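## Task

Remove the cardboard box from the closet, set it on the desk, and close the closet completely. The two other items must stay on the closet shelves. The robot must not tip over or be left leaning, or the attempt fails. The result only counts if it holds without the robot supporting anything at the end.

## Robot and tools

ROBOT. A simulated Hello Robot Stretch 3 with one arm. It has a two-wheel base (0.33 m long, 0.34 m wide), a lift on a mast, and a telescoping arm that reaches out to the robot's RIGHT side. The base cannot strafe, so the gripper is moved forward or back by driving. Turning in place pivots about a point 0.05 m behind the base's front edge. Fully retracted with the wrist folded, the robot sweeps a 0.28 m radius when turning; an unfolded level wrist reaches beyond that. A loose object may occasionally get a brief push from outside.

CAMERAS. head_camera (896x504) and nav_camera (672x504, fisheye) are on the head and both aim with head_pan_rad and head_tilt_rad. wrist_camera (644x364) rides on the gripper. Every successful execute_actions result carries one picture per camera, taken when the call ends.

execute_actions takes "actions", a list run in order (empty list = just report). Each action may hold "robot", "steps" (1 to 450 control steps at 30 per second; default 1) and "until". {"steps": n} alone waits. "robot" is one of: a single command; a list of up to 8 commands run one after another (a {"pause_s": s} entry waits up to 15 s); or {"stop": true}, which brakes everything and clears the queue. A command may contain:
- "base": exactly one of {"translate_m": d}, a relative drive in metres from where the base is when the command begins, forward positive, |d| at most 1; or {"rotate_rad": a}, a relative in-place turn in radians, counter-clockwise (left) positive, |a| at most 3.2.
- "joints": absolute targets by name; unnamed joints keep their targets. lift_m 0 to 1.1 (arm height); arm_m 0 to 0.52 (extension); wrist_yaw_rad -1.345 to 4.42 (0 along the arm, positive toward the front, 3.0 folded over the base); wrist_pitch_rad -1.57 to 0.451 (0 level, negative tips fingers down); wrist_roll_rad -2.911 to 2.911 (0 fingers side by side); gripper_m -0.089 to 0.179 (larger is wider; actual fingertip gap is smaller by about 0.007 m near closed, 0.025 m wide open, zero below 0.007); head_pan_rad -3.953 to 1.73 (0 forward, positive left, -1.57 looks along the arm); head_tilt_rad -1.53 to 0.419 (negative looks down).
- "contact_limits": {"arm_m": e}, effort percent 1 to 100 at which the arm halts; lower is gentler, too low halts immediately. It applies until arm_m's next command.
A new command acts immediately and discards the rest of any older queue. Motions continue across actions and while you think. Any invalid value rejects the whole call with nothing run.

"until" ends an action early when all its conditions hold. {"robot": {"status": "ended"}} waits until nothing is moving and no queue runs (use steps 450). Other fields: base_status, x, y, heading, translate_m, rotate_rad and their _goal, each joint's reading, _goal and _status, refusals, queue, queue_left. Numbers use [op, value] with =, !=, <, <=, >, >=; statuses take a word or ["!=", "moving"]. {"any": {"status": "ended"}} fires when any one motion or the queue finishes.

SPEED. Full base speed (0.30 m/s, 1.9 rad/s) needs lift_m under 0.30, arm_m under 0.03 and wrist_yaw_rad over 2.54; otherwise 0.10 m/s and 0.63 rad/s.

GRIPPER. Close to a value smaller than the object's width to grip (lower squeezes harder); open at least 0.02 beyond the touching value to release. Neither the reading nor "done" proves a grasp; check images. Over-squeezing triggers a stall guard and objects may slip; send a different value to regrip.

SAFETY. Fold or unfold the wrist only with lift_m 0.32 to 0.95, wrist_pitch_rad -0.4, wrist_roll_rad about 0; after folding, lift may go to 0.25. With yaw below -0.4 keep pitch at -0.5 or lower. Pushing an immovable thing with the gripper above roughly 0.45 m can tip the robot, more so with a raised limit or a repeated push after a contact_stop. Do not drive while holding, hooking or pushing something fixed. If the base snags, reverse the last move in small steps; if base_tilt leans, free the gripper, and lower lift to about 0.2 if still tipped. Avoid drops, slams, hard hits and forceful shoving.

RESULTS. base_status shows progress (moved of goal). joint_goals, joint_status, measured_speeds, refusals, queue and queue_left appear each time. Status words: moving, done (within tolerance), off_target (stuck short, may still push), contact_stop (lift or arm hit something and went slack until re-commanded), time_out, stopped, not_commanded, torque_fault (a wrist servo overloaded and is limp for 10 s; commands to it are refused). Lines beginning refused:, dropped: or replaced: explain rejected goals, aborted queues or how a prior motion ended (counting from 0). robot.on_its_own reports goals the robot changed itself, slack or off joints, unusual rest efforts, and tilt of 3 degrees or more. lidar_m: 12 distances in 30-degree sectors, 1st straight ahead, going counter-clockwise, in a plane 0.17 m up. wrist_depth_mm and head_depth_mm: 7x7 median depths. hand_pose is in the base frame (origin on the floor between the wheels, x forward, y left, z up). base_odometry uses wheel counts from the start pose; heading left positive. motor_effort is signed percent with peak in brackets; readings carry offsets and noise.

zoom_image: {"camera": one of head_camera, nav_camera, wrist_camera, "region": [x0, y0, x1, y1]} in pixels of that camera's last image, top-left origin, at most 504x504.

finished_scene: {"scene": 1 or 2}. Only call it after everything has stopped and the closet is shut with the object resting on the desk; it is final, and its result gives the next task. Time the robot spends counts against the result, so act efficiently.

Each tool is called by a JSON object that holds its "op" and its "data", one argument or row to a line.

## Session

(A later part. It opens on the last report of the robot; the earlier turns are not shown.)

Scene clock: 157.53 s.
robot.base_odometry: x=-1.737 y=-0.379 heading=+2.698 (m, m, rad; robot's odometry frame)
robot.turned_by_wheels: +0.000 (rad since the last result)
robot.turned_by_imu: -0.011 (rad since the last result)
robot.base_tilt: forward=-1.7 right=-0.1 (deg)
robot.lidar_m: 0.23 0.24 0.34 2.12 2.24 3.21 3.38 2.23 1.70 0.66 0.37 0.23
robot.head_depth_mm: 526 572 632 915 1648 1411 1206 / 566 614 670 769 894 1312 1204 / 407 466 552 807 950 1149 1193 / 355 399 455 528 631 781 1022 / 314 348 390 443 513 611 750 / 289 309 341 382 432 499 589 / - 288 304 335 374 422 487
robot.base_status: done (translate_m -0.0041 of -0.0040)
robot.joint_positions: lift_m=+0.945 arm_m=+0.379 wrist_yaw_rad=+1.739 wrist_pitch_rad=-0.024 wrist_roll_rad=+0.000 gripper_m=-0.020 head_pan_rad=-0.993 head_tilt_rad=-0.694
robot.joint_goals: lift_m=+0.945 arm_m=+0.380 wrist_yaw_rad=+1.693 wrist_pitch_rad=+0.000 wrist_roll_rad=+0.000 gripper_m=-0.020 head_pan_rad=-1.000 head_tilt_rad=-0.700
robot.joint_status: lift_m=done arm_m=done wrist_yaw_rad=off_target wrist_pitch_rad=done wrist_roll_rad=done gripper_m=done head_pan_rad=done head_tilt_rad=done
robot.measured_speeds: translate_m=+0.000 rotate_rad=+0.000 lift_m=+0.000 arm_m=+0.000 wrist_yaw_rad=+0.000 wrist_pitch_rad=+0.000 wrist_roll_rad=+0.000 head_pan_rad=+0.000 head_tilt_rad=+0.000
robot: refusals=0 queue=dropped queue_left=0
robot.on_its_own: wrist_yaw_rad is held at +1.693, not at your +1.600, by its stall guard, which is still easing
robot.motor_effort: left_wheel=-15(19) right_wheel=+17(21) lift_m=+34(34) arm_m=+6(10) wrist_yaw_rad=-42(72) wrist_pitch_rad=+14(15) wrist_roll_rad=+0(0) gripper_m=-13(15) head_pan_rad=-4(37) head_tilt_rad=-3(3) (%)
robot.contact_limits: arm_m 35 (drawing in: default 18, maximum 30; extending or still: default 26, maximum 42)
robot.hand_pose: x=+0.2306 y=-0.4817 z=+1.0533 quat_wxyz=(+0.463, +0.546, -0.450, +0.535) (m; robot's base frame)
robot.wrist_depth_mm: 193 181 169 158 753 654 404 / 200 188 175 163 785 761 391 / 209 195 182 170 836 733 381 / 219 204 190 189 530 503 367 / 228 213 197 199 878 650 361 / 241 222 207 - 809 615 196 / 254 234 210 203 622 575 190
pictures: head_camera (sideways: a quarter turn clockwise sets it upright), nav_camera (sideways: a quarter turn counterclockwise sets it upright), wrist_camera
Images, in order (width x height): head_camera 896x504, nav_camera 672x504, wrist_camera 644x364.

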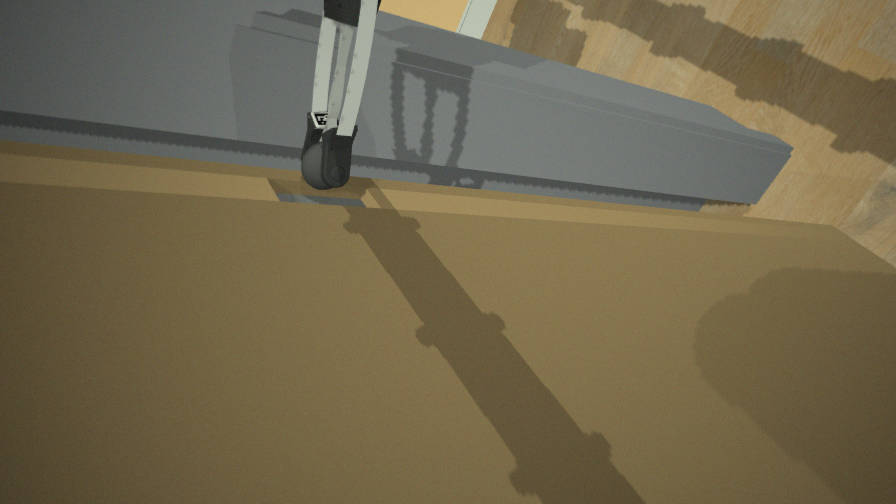

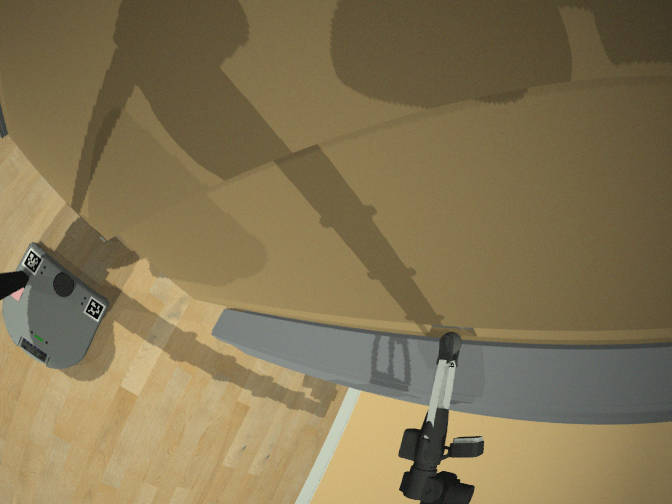

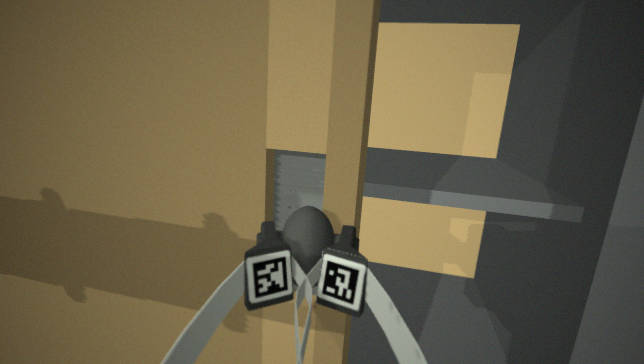

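{"op": "execute_actions", "data": {
  "actions": [
    {"robot":[{"joints":{"arm_m":0.50,"wrist_yaw_rad":1.6},"contact_limits":{"arm_m":25}}],"steps":450,"until":{"robot":{"status":"ended"}}}
  ]
}}

Scene clock: 160.20 s.
robot.base_odometry: x=-1.737 y=-0.379 heading=+2.699 (m, m, rad; robot's odometry frame)
robot.turned_by_wheels: +0.001 (rad since the last result)
robot.turned_by_imu: -0.013 (rad since the last result)
robot.base_tilt: forward=-1.7 right=-0.1 (deg)
robot.lidar_m: 0.23 0.24 0.34 2.12 2.23 3.19 3.84 2.25 1.70 0.66 0.37 0.28
robot.head_depth_mm: 522 577 685 1824 1707 1406 1205 / 491 574 676 761 908 1310 1216 / 417 476 557 670 838 1070 1197 / 362 406 463 537 643 794 1044 / 320 353 395 450 519 616 754 / 291 313 345 385 437 503 591 / - 289 307 338 376 425 486
robot.base_status: done (translate_m -0.0040 of -0.0040)
robot.joint_positions: lift_m=+0.945 arm_m=+0.499 wrist_yaw_rad=+1.706 wrist_pitch_rad=-0.025 wrist_roll_rad=+0.000 gripper_m=-0.020 head_pan_rad=-0.993 head_tilt_rad=-0.694
robot.joint_goals: lift_m=+0.945 arm_m=+0.500 wrist_yaw_rad=+1.600 wrist_pitch_rad=+0.000 wrist_roll_rad=+0.000 gripper_m=-0.020 head_pan_rad=-1.000 head_tilt_rad=-0.700
robot.joint_status: lift_m=done arm_m=done wrist_yaw_rad=off_target wrist_pitch_rad=done wrist_roll_rad=done gripper_m=done head_pan_rad=done head_tilt_rad=done
robot.measured_speeds: translate_m=+0.000 rotate_rad=+0.000 lift_m=+0.000 arm_m=+0.000 wrist_yaw_rad=+0.000 wrist_pitch_rad=+0.000 wrist_roll_rad=+0.000 head_pan_rad=+0.000 head_tilt_rad=+0.000
robot: refusals=0 queue=dropped queue_left=0
robot.on_its_own: wrist_yaw_rad is at rest, and its effort (-96) is outside its rest range (-12 to +12)
robot.motor_effort: left_wheel=+6(20) right_wheel=+1(20) lift_m=+35(34) arm_m=+13(10) wrist_yaw_rad=-96(99) wrist_pitch_rad=+15(15) wrist_roll_rad=+0(0) gripper_m=-17(18) head_pan_rad=-4(4) head_tilt_rad=-3(3) (%)
robot.contact_limits: arm_m 25 (drawing in: default 18, maximum 30; extending or still: default 26, maximum 42)
robot.hand_pose: x=+0.2319 y=-0.6093 z=+1.0529 quat_wxyz=(+0.472, +0.538, -0.458, +0.527) (m; robot's base frame)
robot.wrist_depth_mm: 181 173 164 155 91 75 71 / 188 180 170 160 94 77 74 / 198 188 176 166 88 80 76 / 206 194 182 184 87 82 78 / 216 203 192 176 90 85 81 / 225 211 199 - 93 88 85 / 238 222 205 195 96 91 96
pictures: head_camera (sideways: a quarter turn clockwise sets it upright), nav_camera (sideways: a quarter turn counterclockwise sets it upright), wrist_camera
Images, in order (width x height): head_camera 896x504, nav_camera 672x504, wrist_camera 644x364.

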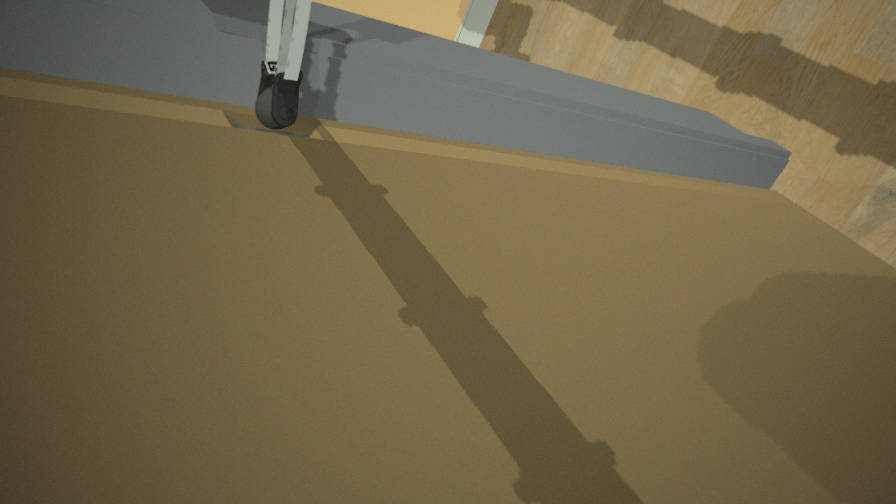

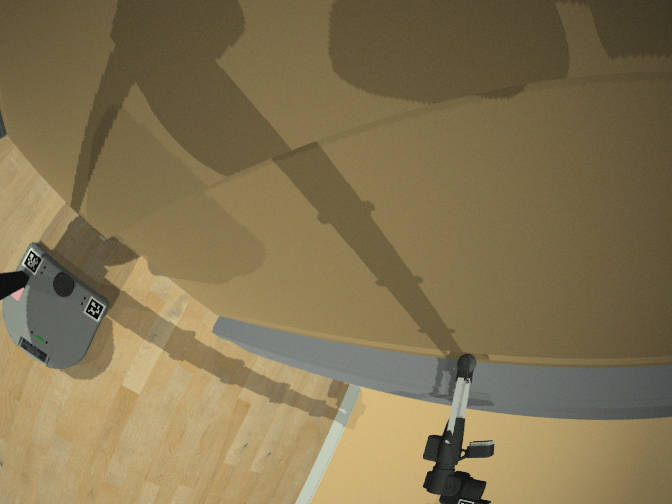

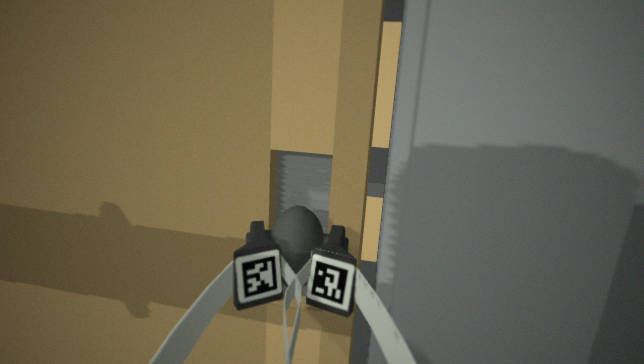

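{"op": "execute_actions", "data": {
  "actions": [
    {"robot":[{"joints":{"wrist_yaw_rad":1.72},"base":{"translate_m":-0.035}},{"joints":{"arm_m":0.415,"wrist_yaw_rad":1.4}},{"base":{"translate_m":0.02}}],"steps":450,"until":{"robot":{"status":"ended"}}}
  ]
}}

Scene clock: 165.70 s.
robot.base_odometry: x=-1.723 y=-0.385 heading=+2.699 (m, m, rad; robot's odometry frame)
robot.turned_by_wheels: +0.000 (rad since the last result)
robot.turned_by_imu: -0.002 (rad since the last result)
robot.base_tilt: forward=-1.7 right=+0.1 (deg)
robot.lidar_m: 0.24 0.26 0.36 2.12 2.23 3.18 3.83 2.25 1.70 0.70 0.39 0.29
robot.head_depth_mm: 521 583 758 1879 1688 1409 1204 / 519 594 679 768 940 1332 1205 / 440 504 588 706 882 1092 1200 / 382 429 489 569 679 835 1103 / 338 373 418 475 549 653 801 / 303 330 366 408 461 531 627 / 286 298 324 357 397 448 514
robot.base_status: done (translate_m +0.0200 of +0.0200)
robot.joint_positions: lift_m=+0.945 arm_m=+0.415 wrist_yaw_rad=+1.402 wrist_pitch_rad=-0.022 wrist_roll_rad=+0.001 gripper_m=-0.020 head_pan_rad=-0.993 head_tilt_rad=-0.694
robot.joint_goals: lift_m=+0.945 arm_m=+0.415 wrist_yaw_rad=+1.400 wrist_pitch_rad=+0.000 wrist_roll_rad=+0.000 gripper_m=-0.020 head_pan_rad=-1.000 head_tilt_rad=-0.700
robot.joint_status: lift_m=done arm_m=done wrist_yaw_rad=done wrist_pitch_rad=done wrist_roll_rad=done gripper_m=done head_pan_rad=done head_tilt_rad=done
robot.measured_speeds: translate_m=+0.000 rotate_rad=+0.000 lift_m=+0.000 arm_m=+0.000 wrist_yaw_rad=+0.000 wrist_pitch_rad=+0.000 wrist_roll_rad=+0.000 head_pan_rad=+0.000 head_tilt_rad=+0.000
robot: refusals=0 queue=done queue_left=0
robot.motor_effort: left_wheel=+1(26) right_wheel=+0(18) lift_m=+34(34) arm_m=-3(10) wrist_yaw_rad=-1(96) wrist_pitch_rad=+13(15) wrist_roll_rad=+0(1) gripper_m=-9(17) head_pan_rad=-4(5) head_tilt_rad=-3(3) (%)
robot.hand_pose: x=+0.2306 y=-0.6033 z=+1.0537 quat_wxyz=(+0.546, +0.462, -0.535, +0.450) (m; robot's base frame)
robot.wrist_depth_mm: 156 160 164 170 135 105 108 / 162 166 170 176 133 109 113 / 168 172 177 183 132 113 131 / 174 178 184 198 130 117 138 / 180 185 191 - 134 123 144 / 187 191 197 - 127 128 151 / 195 199 208 214 134 134 159
pictures: head_camera (sideways: a quarter turn clockwise sets it upright), nav_camera (sideways: a quarter turn counterclockwise sets it upright), wrist_camera
Images, in order (width x height): head_camera 896x504, nav_camera 672x504, wrist_camera 644x364.

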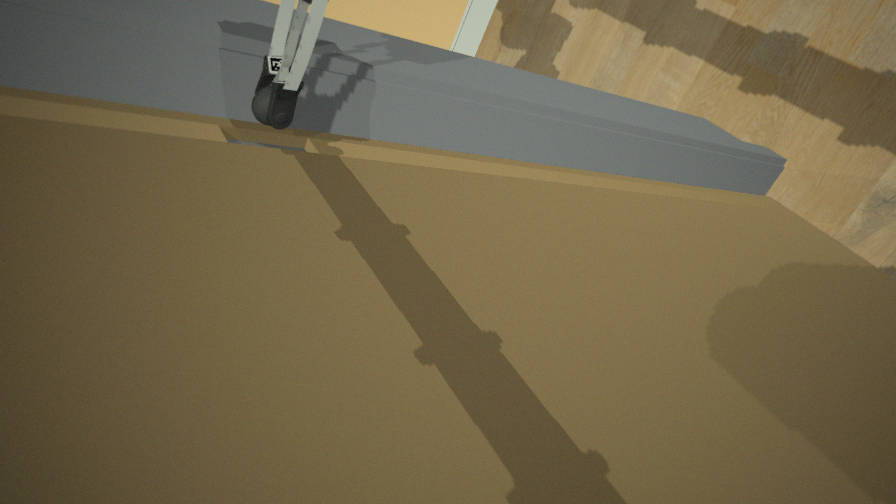

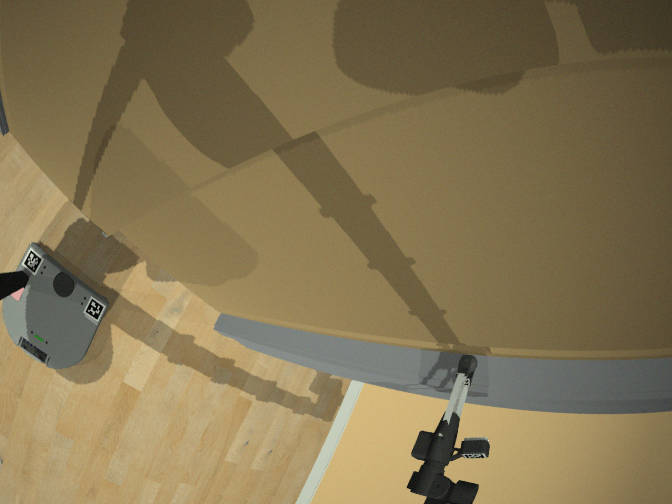

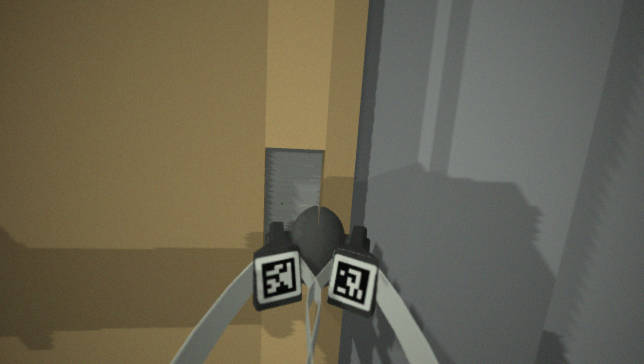

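Shift 0.012 left, insert, push.

{"op": "execute_actions", "data": {
  "actions": [
    {"robot":[{"joints":{"arm_m":0.402}},{"base":{"translate_m":0.014}},{"joints":{"arm_m":0.46},"contact_limits":{"arm_m":25}},{"base":{"translate_m":-0.04}}],"steps":450,"until":{"robot":{"status":"ended"}}}
  ]
}}

Scene clock: 171.20 s.
robot.base_odometry: x=-1.700 y=-0.396 heading=+2.699 (m, m, rad; robot's odometry frame)
robot.turned_by_wheels: +0.000 (rad since the last result)
robot.turned_by_imu: -0.004 (rad since the last result)
robot.base_tilt: forward=-1.6 right=+0.0 (deg)
robot.lidar_m: 0.27 0.28 0.40 2.12 2.23 3.17 3.33 2.25 1.70 0.84 0.43 0.33
robot.head_depth_mm: 535 665 1696 1929 1694 1417 1201 / 545 607 690 799 1117 1364 1199 / 491 562 662 781 936 1142 1198 / 426 477 543 635 758 938 1149 / 376 415 465 529 612 729 893 / 337 367 407 454 513 592 700 / 304 330 360 397 442 500 573
robot.base_status: done (translate_m -0.0400 of -0.0400)
robot.joint_positions: lift_m=+0.945 arm_m=+0.460 wrist_yaw_rad=+1.560 wrist_pitch_rad=-0.022 wrist_roll_rad=+0.001 gripper_m=-0.020 head_pan_rad=-0.993 head_tilt_rad=-0.694
robot.joint_goals: lift_m=+0.945 arm_m=+0.460 wrist_yaw_rad=+1.559 wrist_pitch_rad=+0.000 wrist_roll_rad=+0.000 gripper_m=-0.020 head_pan_rad=-1.000 head_tilt_rad=-0.700
robot.joint_status: lift_m=done arm_m=done wrist_yaw_rad=done wrist_pitch_rad=done wrist_roll_rad=done gripper_m=done head_pan_rad=done head_tilt_rad=done
robot.measured_speeds: translate_m=+0.000 rotate_rad=+0.000 lift_m=+0.000 arm_m=+0.000 wrist_yaw_rad=+0.000 wrist_pitch_rad=+0.000 wrist_roll_rad=+0.000 head_pan_rad=+0.000 head_tilt_rad=+0.000
robot: refusals=0 queue=done queue_left=0
robot.on_its_own: wrist_yaw_rad is held at +1.559, not at your +1.400, by its stall guard, which is not easing now
robot.motor_effort: left_wheel=+3(26) right_wheel=-2(22) lift_m=+34(34) arm_m=+4(6) wrist_yaw_rad=+0(90) wrist_pitch_rad=+13(16) wrist_roll_rad=+0(0) gripper_m=-10(17) head_pan_rad=-4(4) head_tilt_rad=-2(3) (%)
robot.contact_limits: arm_m 25 (drawing in: default 18, maximum 30; extending or still: default 26, maximum 42)
robot.hand_pose: x=+0.2343 y=-0.6074 z=+1.0538 quat_wxyz=(+0.508, +0.503, -0.497, +0.492) (m; robot's base frame)
robot.wrist_depth_mm: 201 198 196 194 122 119 129 / 207 207 203 201 125 123 134 / 216 214 211 207 130 127 139 / 224 221 218 227 134 132 144 / 232 229 226 - 139 138 149 / 243 241 236 - 143 145 155 / 254 249 246 241 150 161 162
pictures: head_camera (sideways: a quarter turn clockwise sets it upright), nav_camera (sideways: a quarter turn counterclockwise sets it upright), wrist_camera
Images, in order (width x height): head_camera 896x504, nav_camera 672x504, wrist_camera 644x364.

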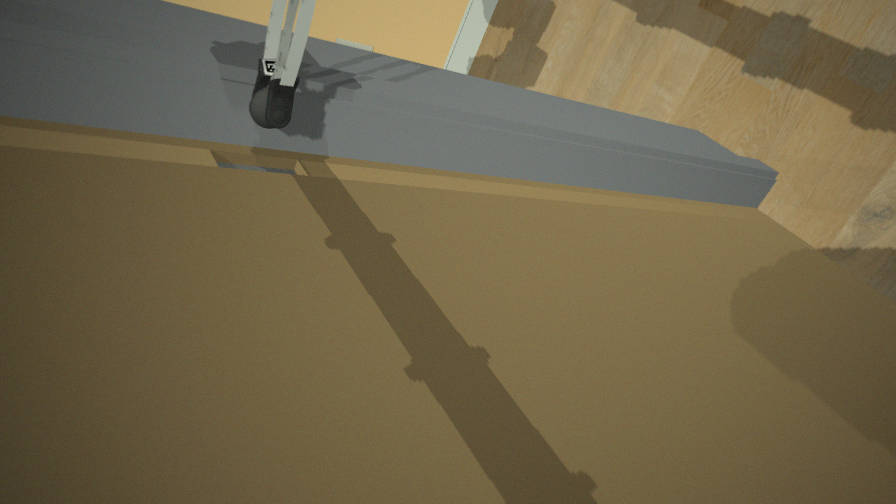

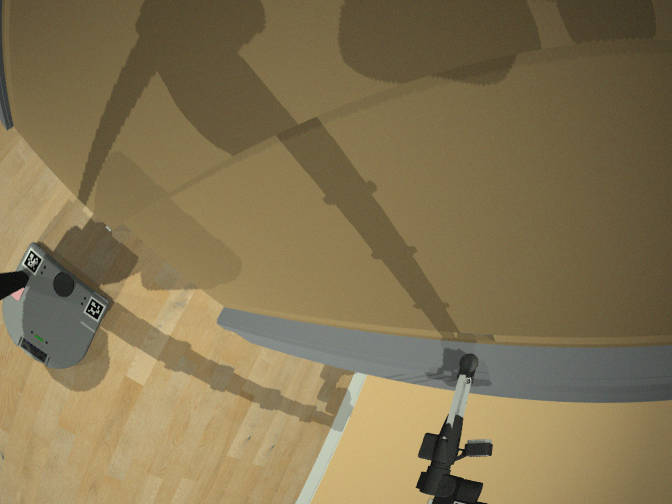

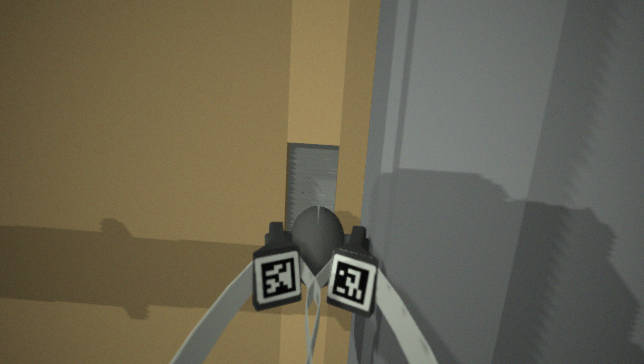

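{"op": "execute_actions", "data": {
  "actions": [
    {"robot":[{"joints":{"arm_m":0.0,"wrist_yaw_rad":1.571,"head_pan_rad":-0.3},"base":{"translate_m":-0.05}},{"base":{"rotate_rad":1.645}},{"base":{"translate_m":0.70}},{"base":{"rotate_rad":-1.571}}],"steps":450,"until":{"robot":{"status":"ended"}}},
    {"steps":300,"until":{"robot":{"status":"ended"}}}
  ]
}}

Scene clock: 191.53 s.
robot.base_odometry: x=-1.907 y=-1.071 heading=+2.773 (m, m, rad; robot's odometry frame)
robot.turned_by_wheels: +0.074 (rad since the last result)
robot.turned_by_imu: +0.072 (rad since the last result)
robot.base_tilt: forward=-1.7 right=-0.1 (deg)
robot.lidar_m: 0.38 1.22 1.44 1.43 1.54 2.34 3.26 2.97 2.39 1.18 0.51 0.38
robot.head_depth_mm: 325 366 418 489 572 743 989 / 317 359 408 479 - 706 941 / 291 320 370 441 526 679 886 / 291 321 364 419 493 606 786 / 291 322 364 420 495 602 767 / 289 316 356 409 479 581 846 / 287 310 349 400 1387 1388 1194
robot.base_status: done (rotate_rad -1.5709 of -1.5710)
robot.joint_positions: lift_m=+0.945 arm_m=+0.001 wrist_yaw_rad=+1.571 wrist_pitch_rad=-0.022 wrist_roll_rad=+0.001 gripper_m=-0.020 head_pan_rad=-0.307 head_tilt_rad=-0.694
robot.joint_goals: lift_m=+0.945 arm_m=+0.000 wrist_yaw_rad=+1.571 wrist_pitch_rad=+0.000 wrist_roll_rad=+0.000 gripper_m=-0.020 head_pan_rad=-0.300 head_tilt_rad=-0.700
robot.joint_status: lift_m=done arm_m=done wrist_yaw_rad=done wrist_pitch_rad=done wrist_roll_rad=done gripper_m=done head_pan_rad=done head_tilt_rad=done
robot.measured_speeds: translate_m=+0.000 rotate_rad=+0.000 lift_m=+0.000 arm_m=+0.000 wrist_yaw_rad=+0.000 wrist_pitch_rad=+0.000 wrist_roll_rad=+0.000 head_pan_rad=+0.000 head_tilt_rad=+0.000
robot: refusals=0 queue=done queue_left=0
robot.motor_effort: left_wheel=+4(9) right_wheel=-1(5) lift_m=+34(34) arm_m=-2(4) wrist_yaw_rad=-1(4) wrist_pitch_rad=+13(13) wrist_roll_rad=+0(0) gripper_m=-9(9) head_pan_rad=+4(44) head_tilt_rad=-3(2) (%)
robot.hand_pose: x=+0.2343 y=-0.1462 z=+1.0538 quat_wxyz=(+0.506, +0.506, -0.494, +0.494) (m; robot's base frame)
robot.wrist_depth_mm: - 288 278 255 274 266 257 / - 300 286 266 284 275 265 / - 313 297 274 292 285 273 / - 327 307 288 306 293 281 / - 337 322 - 315 302 293 / - - 335 - 327 315 303 / - - 348 326 339 323 313
pictures: head_camera (sideways: a quarter turn clockwise sets it upright), nav_camera (sideways: a quarter turn counterclockwise sets it upright), wrist_camera
Images, in order (width x height): head_camera 896x504, nav_camera 672x504, wrist_camera 644x364.

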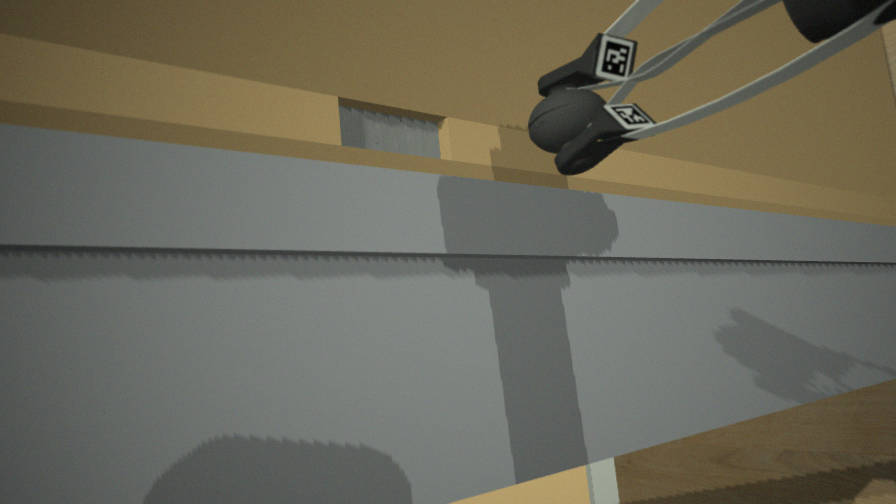

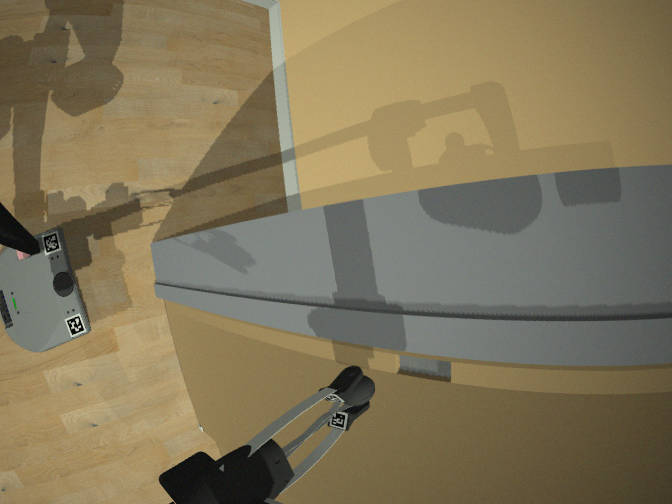

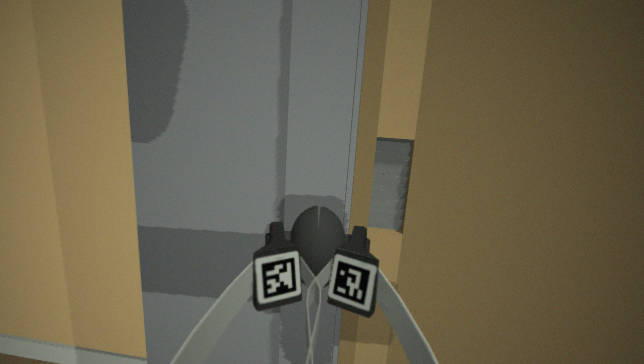

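{"op": "execute_actions", "data": {
  "actions": [
    {"robot":[{"base":{"rotate_rad":-0.12},"joints":{"arm_m":0.016}},{"base":{"translate_m":0.11}}],"steps":450,"until":{"robot":{"status":"ended"}}}
  ]
}}

Scene clock: 195.63 s.
robot.base_odometry: x=-2.004 y=-1.019 heading=+2.653 (m, m, rad; robot's odometry frame)
robot.turned_by_wheels: -0.120 (rad since the last result)
robot.turned_by_imu: -0.120 (rad since the last result)
robot.base_tilt: forward=-1.7 right=+0.0 (deg)
robot.lidar_m: 0.27 0.28 1.44 1.43 1.48 2.04 3.38 3.31 2.43 1.27 0.41 0.27
robot.head_depth_mm: - 285 313 369 440 571 814 / - - 301 360 402 539 721 / - - - 308 394 489 656 / - - - 292 336 414 537 / - - - 294 337 409 519 / - - - 288 322 386 483 / - - - - 307 366 452
robot.base_status: done (translate_m +0.1100 of +0.1100)
robot.joint_positions: lift_m=+0.945 arm_m=+0.016 wrist_yaw_rad=+1.571 wrist_pitch_rad=-0.022 wrist_roll_rad=+0.001 gripper_m=-0.020 head_pan_rad=-0.307 head_tilt_rad=-0.694
robot.joint_goals: lift_m=+0.945 arm_m=+0.016 wrist_yaw_rad=+1.571 wrist_pitch_rad=+0.000 wrist_roll_rad=+0.000 gripper_m=-0.020 head_pan_rad=-0.300 head_tilt_rad=-0.700
robot.joint_status: lift_m=done arm_m=done wrist_yaw_rad=done wrist_pitch_rad=done wrist_roll_rad=done gripper_m=done head_pan_rad=done head_tilt_rad=done
robot.measured_speeds: translate_m=+0.000 rotate_rad=+0.000 lift_m=+0.000 arm_m=+0.000 wrist_yaw_rad=+0.000 wrist_pitch_rad=+0.000 wrist_roll_rad=+0.000 head_pan_rad=+0.000 head_tilt_rad=+0.000
robot: refusals=0 queue=done queue_left=0
robot.motor_effort: left_wheel=+3(11) right_wheel=-2(5) lift_m=+34(35) arm_m=+3(6) wrist_yaw_rad=+1(1) wrist_pitch_rad=+13(13) wrist_roll_rad=+0(0) gripper_m=-9(9) head_pan_rad=+3(4) head_tilt_rad=-3(3) (%)
robot.hand_pose: x=+0.2343 y=-0.1606 z=+1.0538 quat_wxyz=(+0.506, +0.506, -0.494, +0.494) (m; robot's base frame)
robot.wrist_depth_mm: 180 177 166 194 192 193 191 / 186 185 171 200 200 199 198 / 192 191 177 207 207 206 205 / 201 198 185 226 215 214 213 / 208 207 191 - 222 221 220 / 217 215 199 - 232 230 230 / 225 224 211 244 240 240 240
pictures: head_camera (sideways: a quarter turn clockwise sets it upright), nav_camera (sideways: a quarter turn counterclockwise sets it upright), wrist_camera
Images, in order (width x height): head_camera 896x504, nav_camera 672x504, wrist_camera 644x364.

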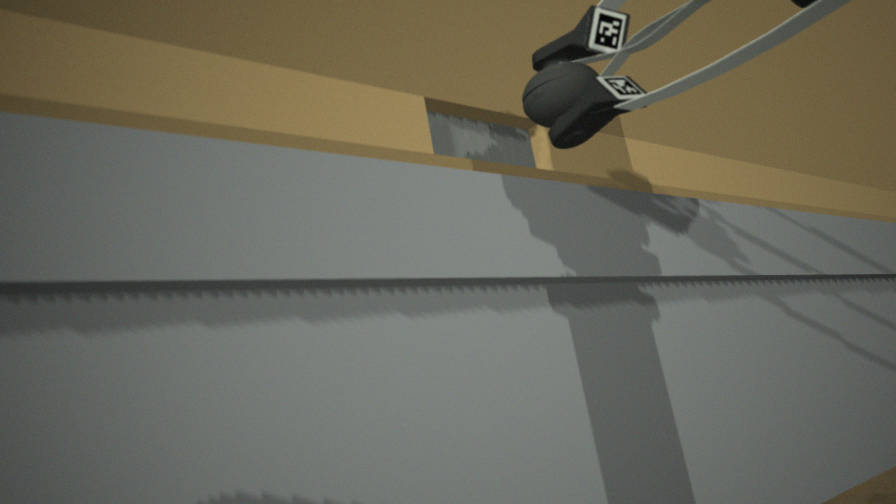

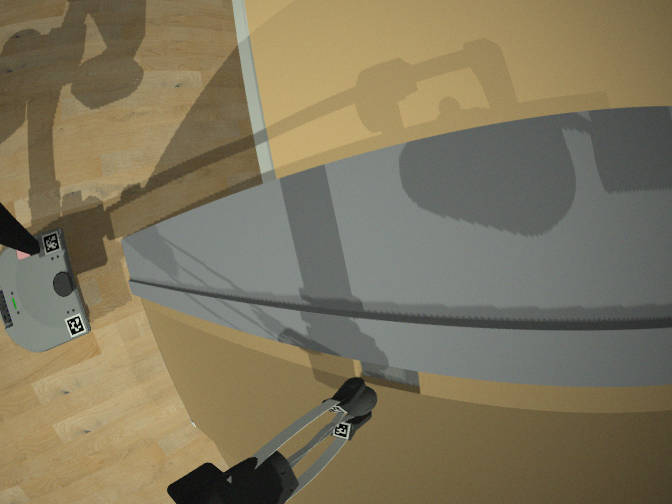

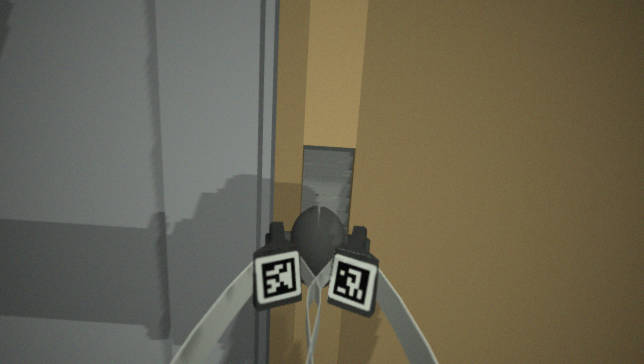

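{"op": "execute_actions", "data": {
  "actions": [
    {"robot":[{"joints":{"arm_m":0.021}},{"base":{"translate_m":0.036}},{"joints":{"arm_m":0.27,"head_pan_rad":-0.6},"contact_limits":{"arm_m":35}}],"steps":450,"until":{"robot":{"status":"ended"}}}
  ]
}}

{"op": "execute_actions", "data": {
  "actions": [
    {"robot":[{"joints":{"arm_m":0.52,"wrist_yaw_rad":1.6},"contact_limits":{"arm_m":35}}],"steps":450,"until":{"robot":{"status":"ended"}}}
  ]
}}

Scene clock: 200.83 s.
robot.base_odometry: x=-2.036 y=-1.002 heading=+2.654 (m, m, rad; robot's odometry frame)
robot.turned_by_wheels: +0.000 (rad since the last result)
robot.turned_by_imu: -0.001 (rad since the last result)
robot.base_tilt: forward=-1.6 right=+0.0 (deg)
robot.lidar_m: 0.24 0.25 1.39 1.43 1.49 2.04 3.42 3.32 2.43 0.96 0.45 0.23
robot.head_depth_mm: 1202 991 445 487 583 811 1158 / 1116 913 1275 1067 1198 717 973 / 1039 909 1209 1021 1220 1399 1176 / 972 903 1151 942 1152 1391 1196 / 932 897 695 - 305 360 448 / - - - - 293 333 417 / - - - - - 310 371
robot.base_status: done (translate_m +0.0360 of +0.0360)
robot.joint_positions: lift_m=+0.945 arm_m=+0.270 wrist_yaw_rad=+1.582 wrist_pitch_rad=-0.021 wrist_roll_rad=+0.001 gripper_m=-0.020 head_pan_rad=-0.593 head_tilt_rad=-0.694
robot.joint_goals: lift_m=+0.945 arm_m=+0.270 wrist_yaw_rad=+1.571 wrist_pitch_rad=+0.000 wrist_roll_rad=+0.000 gripper_m=-0.020 head_pan_rad=-0.600 head_tilt_rad=-0.700
robot.joint_status: lift_m=done arm_m=done wrist_yaw_rad=done wrist_pitch_rad=done wrist_roll_rad=done gripper_m=done head_pan_rad=done head_tilt_rad=done
robot.measured_speeds: translate_m=+0.000 rotate_rad=+0.000 lift_m=+0.000 arm_m=+0.000 wrist_yaw_rad=+0.000 wrist_pitch_rad=+0.000 wrist_roll_rad=+0.000 head_pan_rad=+0.000 head_tilt_rad=+0.000
robot: refusals=0 queue=done queue_left=0
robot.motor_effort: left_wheel=+6(11) right_wheel=-3(6) lift_m=+34(34) arm_m=+5(7) wrist_yaw_rad=-11(58) wrist_pitch_rad=+12(12) wrist_roll_rad=+0(0) gripper_m=-9(13) head_pan_rad=-4(28) head_tilt_rad=-4(3) (%)
robot.contact_limits: arm_m 35 (drawing in: default 18, maximum 30; extending or still: default 26, maximum 42)
robot.hand_pose: x=+0.2343 y=-0.4116 z=+1.0539 quat_wxyz=(+0.503, +0.508, -0.492, +0.497) (m; robot's base frame)
robot.wrist_depth_mm: 446 648 705 160 158 157 156 / 452 653 871 165 164 162 162 / 458 627 637 171 170 168 167 / 465 595 509 188 176 175 173 / 468 695 971 - 183 182 180 / 478 653 748 - 190 189 188 / 498 613 203 200 197 196 195
pictures: head_camera (sideways: a quarter turn clockwise sets it upright), nav_camera (sideways: a quarter turn counterclockwise sets it upright), wrist_camera
Images, in order (width x height): head_camera 896x504, nav_camera 672x504, wrist_camera 644x364.

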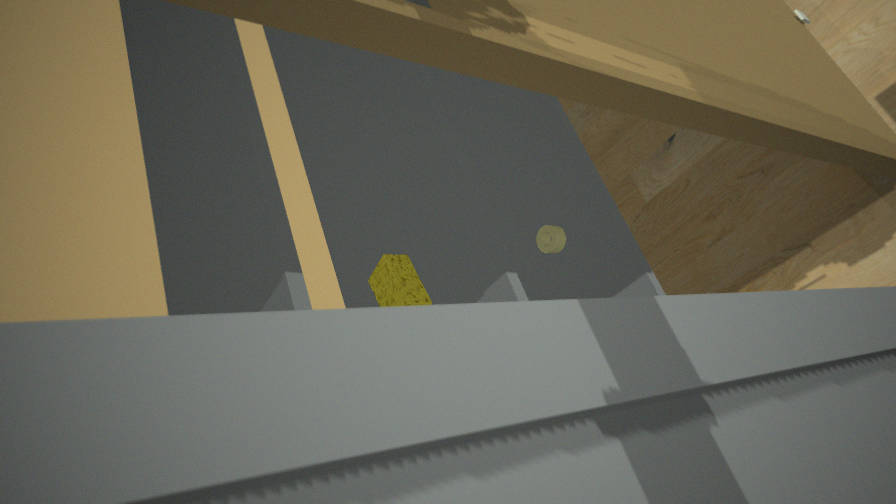

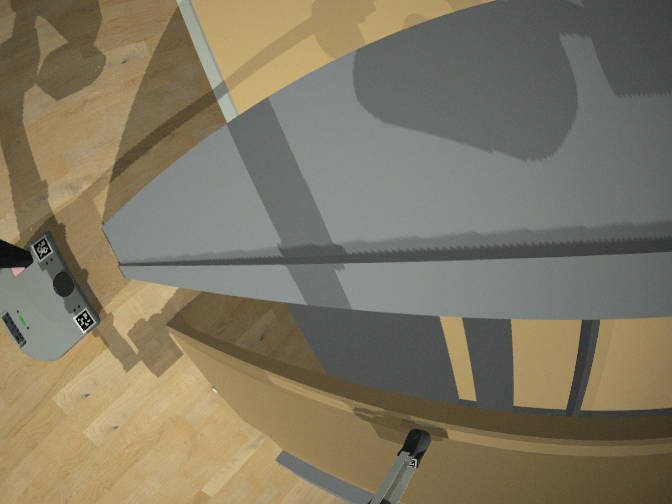

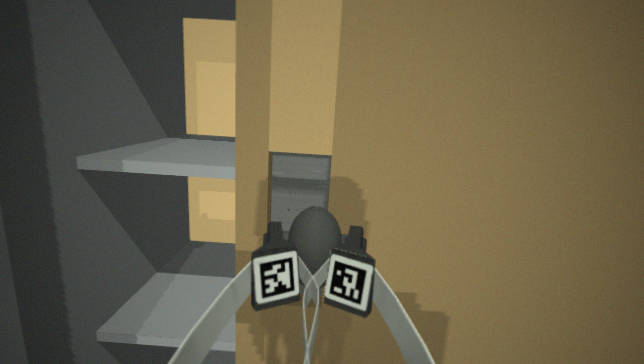

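Scene clock: 203.87 s.
robot.base_odometry: x=-2.036 y=-1.002 heading=+2.653 (m, m, rad; robot's odometry frame)
robot.turned_by_wheels: +0.000 (rad since the last result)
robot.turned_by_imu: -0.001 (rad since the last result)
robot.base_tilt: forward=-1.7 right=-0.1 (deg)
robot.lidar_m: 0.24 0.25 1.39 1.42 1.48 2.04 3.41 3.32 2.44 0.97 0.66 0.23
robot.head_depth_mm: 1201 993 1278 1354 1642 1346 1157 / 1113 917 1274 1307 1545 1411 1208 / 1039 909 1209 1018 1234 1403 1196 / 972 903 1150 946 1162 1400 1202 / 933 898 859 - 305 361 448 / - - - - 290 333 419 / - - - - - 311 370
robot.base_status: done (translate_m +0.0360 of +0.0360)
robot.joint_positions: lift_m=+0.945 arm_m=+0.519 wrist_yaw_rad=+1.623 wrist_pitch_rad=-0.020 wrist_roll_rad=+0.001 gripper_m=-0.020 head_pan_rad=-0.593 head_tilt_rad=-0.694
robot.joint_goals: lift_m=+0.945 arm_m=+0.520 wrist_yaw_rad=+1.600 wrist_pitch_rad=+0.000 wrist_roll_rad=+0.000 gripper_m=-0.020 head_pan_rad=-0.600 head_tilt_rad=-0.700
robot.joint_status: lift_m=done arm_m=done wrist_yaw_rad=off_target wrist_pitch_rad=done wrist_roll_rad=done gripper_m=done head_pan_rad=done head_tilt_rad=done
robot.measured_speeds: translate_m=+0.000 rotate_rad=+0.000 lift_m=+0.000 arm_m=+0.000 wrist_yaw_rad=+0.000 wrist_pitch_rad=+0.000 wrist_roll_rad=+0.000 head_pan_rad=+0.000 head_tilt_rad=+0.000
robot: refusals=0 queue=dropped queue_left=0
robot.on_its_own: wrist_yaw_rad is at rest, and its effort (-22) is outside its rest range (-12 to +12)
robot.motor_effort: left_wheel=-4(10) right_wheel=+5(5) lift_m=+34(34) arm_m=+5(9) wrist_yaw_rad=-22(52) wrist_pitch_rad=+11(12) wrist_roll_rad=-1(1) gripper_m=-10(13) head_pan_rad=-4(3) head_tilt_rad=-3(2) (%)
robot.contact_limits: arm_m 35 (drawing in: default 18, maximum 30; extending or still: default 26, maximum 42)
robot.hand_pose: x=+0.2340 y=-0.6511 z=+1.0543 quat_wxyz=(+0.492, +0.518, -0.481, +0.508) (m; robot's base frame)
robot.wrist_depth_mm: 709 863 700 159 157 154 152 / 718 909 889 165 162 159 157 / 686 880 648 170 168 165 162 / 717 944 516 189 174 170 167 / 747 955 949 181 180 177 173 / 698 741 744 - 186 184 179 / 702 626 205 198 195 190 187
pictures: head_camera (sideways: a quarter turn clockwise sets it upright), nav_camera (sideways: a quarter turn counterclockwise sets it upright), wrist_camera
Images, in order (width x height): head_camera 896x504, nav_camera 672x504, wrist_camera 644x364.

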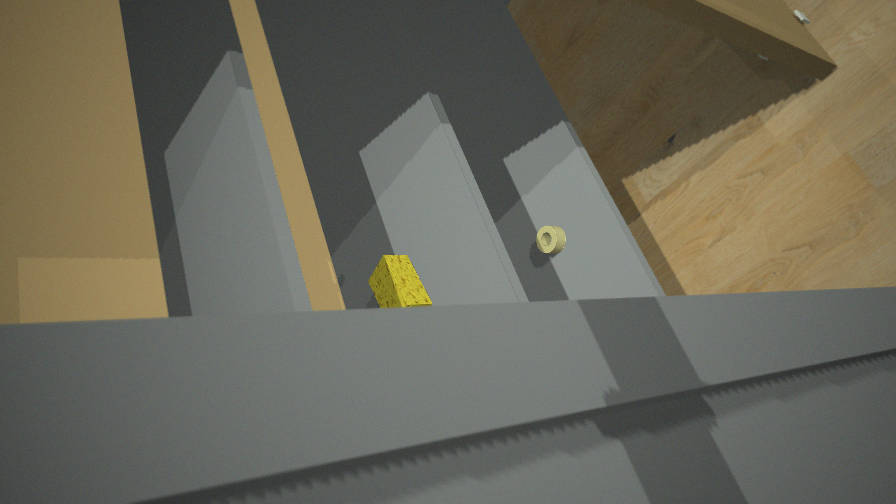

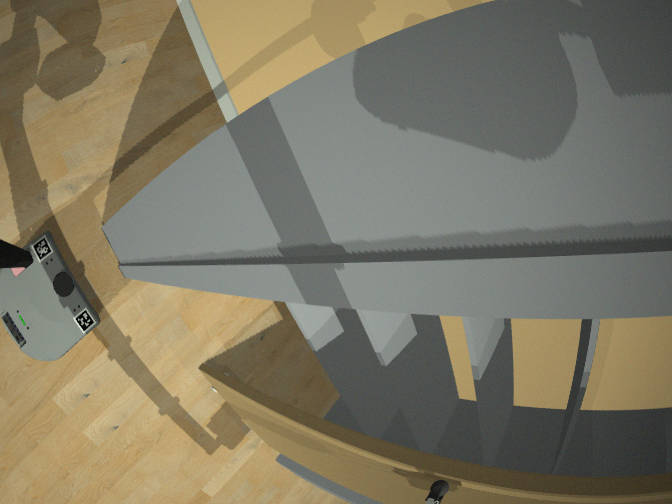

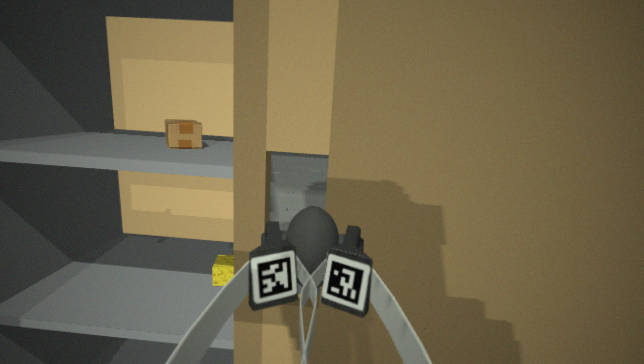

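{"op": "execute_actions", "data": {
  "actions": [
    {"robot":[{"base":{"translate_m":-0.08}},{"joints":{"arm_m":0.0,"wrist_yaw_rad":1.571}},{"base":{"rotate_rad":1.571}},{"base":{"translate_m":-0.31},"joints":{"lift_m":1.05,"head_pan_rad":-1.57,"head_tilt_rad":-0.2}},{"joints":{"wrist_yaw_rad":0.0,"gripper_m":0.12}}],"steps":450,"until":{"robot":{"status":"ended"}}},
    {"steps":300,"until":{"robot":{"status":"ended"}}}
  ]
}}

Scene clock: 223.87 s.
robot.base_odometry: x=-1.820 y=-0.766 heading=-2.059 (m, m, rad; robot's odometry frame)
robot.turned_by_wheels: +1.572 (rad since the last result)
robot.turned_by_imu: +2.323 (rad since the last result)
robot.base_tilt: forward=-1.5 right=-0.1 (deg)
robot.lidar_m: 1.86 3.15 3.64 2.53 2.15 0.79 0.55 1.10 0.35 0.41 1.64 1.63
robot.head_depth_mm: 324 330 338 345 362 - - / 350 358 366 376 380 - - / 1244 395 401 412 419 - - / 1362 1410 1447 1494 1521 - - / 1514 1561 1623 1674 1702 1766 1741 / 1700 1740 1801 1860 1915 1996 1742 / 1598 1642 1697 1757 1775 1856 1725
robot.base_status: done (translate_m -0.3100 of -0.3100)
robot.joint_positions: lift_m=+1.050 arm_m=+0.001 wrist_yaw_rad=+0.023 wrist_pitch_rad=-0.030 wrist_roll_rad=-0.002 gripper_m=+0.120 head_pan_rad=-1.565 head_tilt_rad=-0.205
robot.joint_goals: lift_m=+1.050 arm_m=+0.000 wrist_yaw_rad=+0.000 wrist_pitch_rad=+0.000 wrist_roll_rad=+0.000 gripper_m=+0.120 head_pan_rad=-1.570 head_tilt_rad=-0.200
robot.joint_status: lift_m=done arm_m=done wrist_yaw_rad=off_target wrist_pitch_rad=done wrist_roll_rad=done gripper_m=done head_pan_rad=done head_tilt_rad=done
robot.measured_speeds: translate_m=+0.001 rotate_rad=-0.002 lift_m=+0.000 arm_m=+0.000 wrist_yaw_rad=+0.000 wrist_pitch_rad=+0.000 wrist_roll_rad=+0.000 head_pan_rad=+0.000 head_tilt_rad=+0.000
robot: refusals=0 queue=dropped queue_left=0
robot.motor_effort: left_wheel=-3(100) right_wheel=-6(21) lift_m=+29(44) arm_m=+1(5) wrist_yaw_rad=-22(95) wrist_pitch_rad=+17(74) wrist_roll_rad=+0(8) gripper_m=+4(99) head_pan_rad=-3(46) head_tilt_rad=+3(38) (%)
robot.hand_pose: x=-0.0155 y=-0.4012 z=+1.1569 quat_wxyz=(+0.708, +0.019, -0.706, -0.003) (m; robot's base frame)
robot.wrist_depth_mm: - - - - 177 145 124 / - - - - 180 148 125 / - - - - 183 151 127 / - - - - 188 153 129 / - - - - 196 155 131 / - - - - 205 151 133 / - - - - 200 166 135
pictures: head_camera (sideways: a quarter turn clockwise sets it upright), nav_camera (sideways: a quarter turn counterclockwise sets it upright), wrist_camera
Images, in order (width x height): head_camera 896x504, nav_camera 672x504, wrist_camera 644x364.

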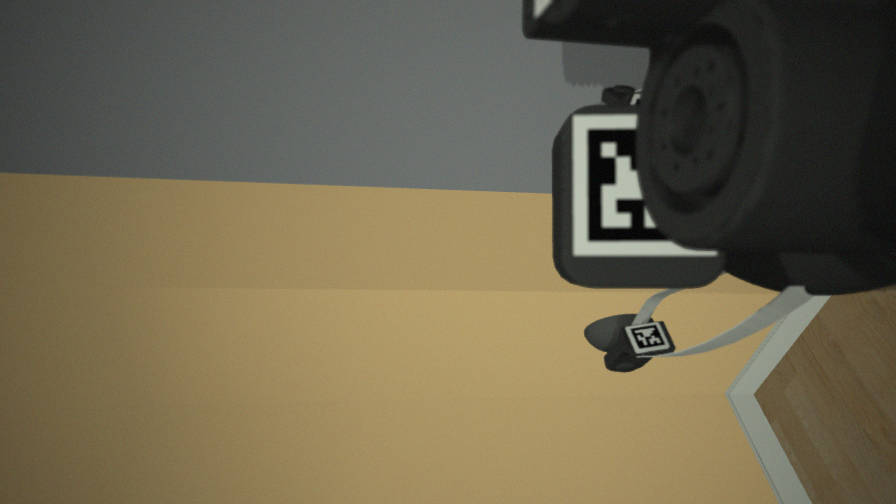

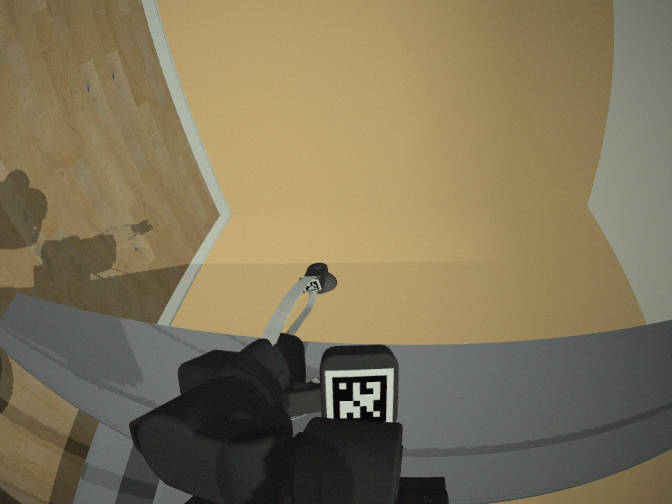

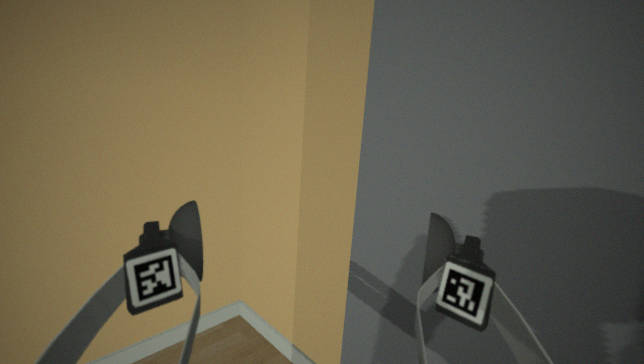

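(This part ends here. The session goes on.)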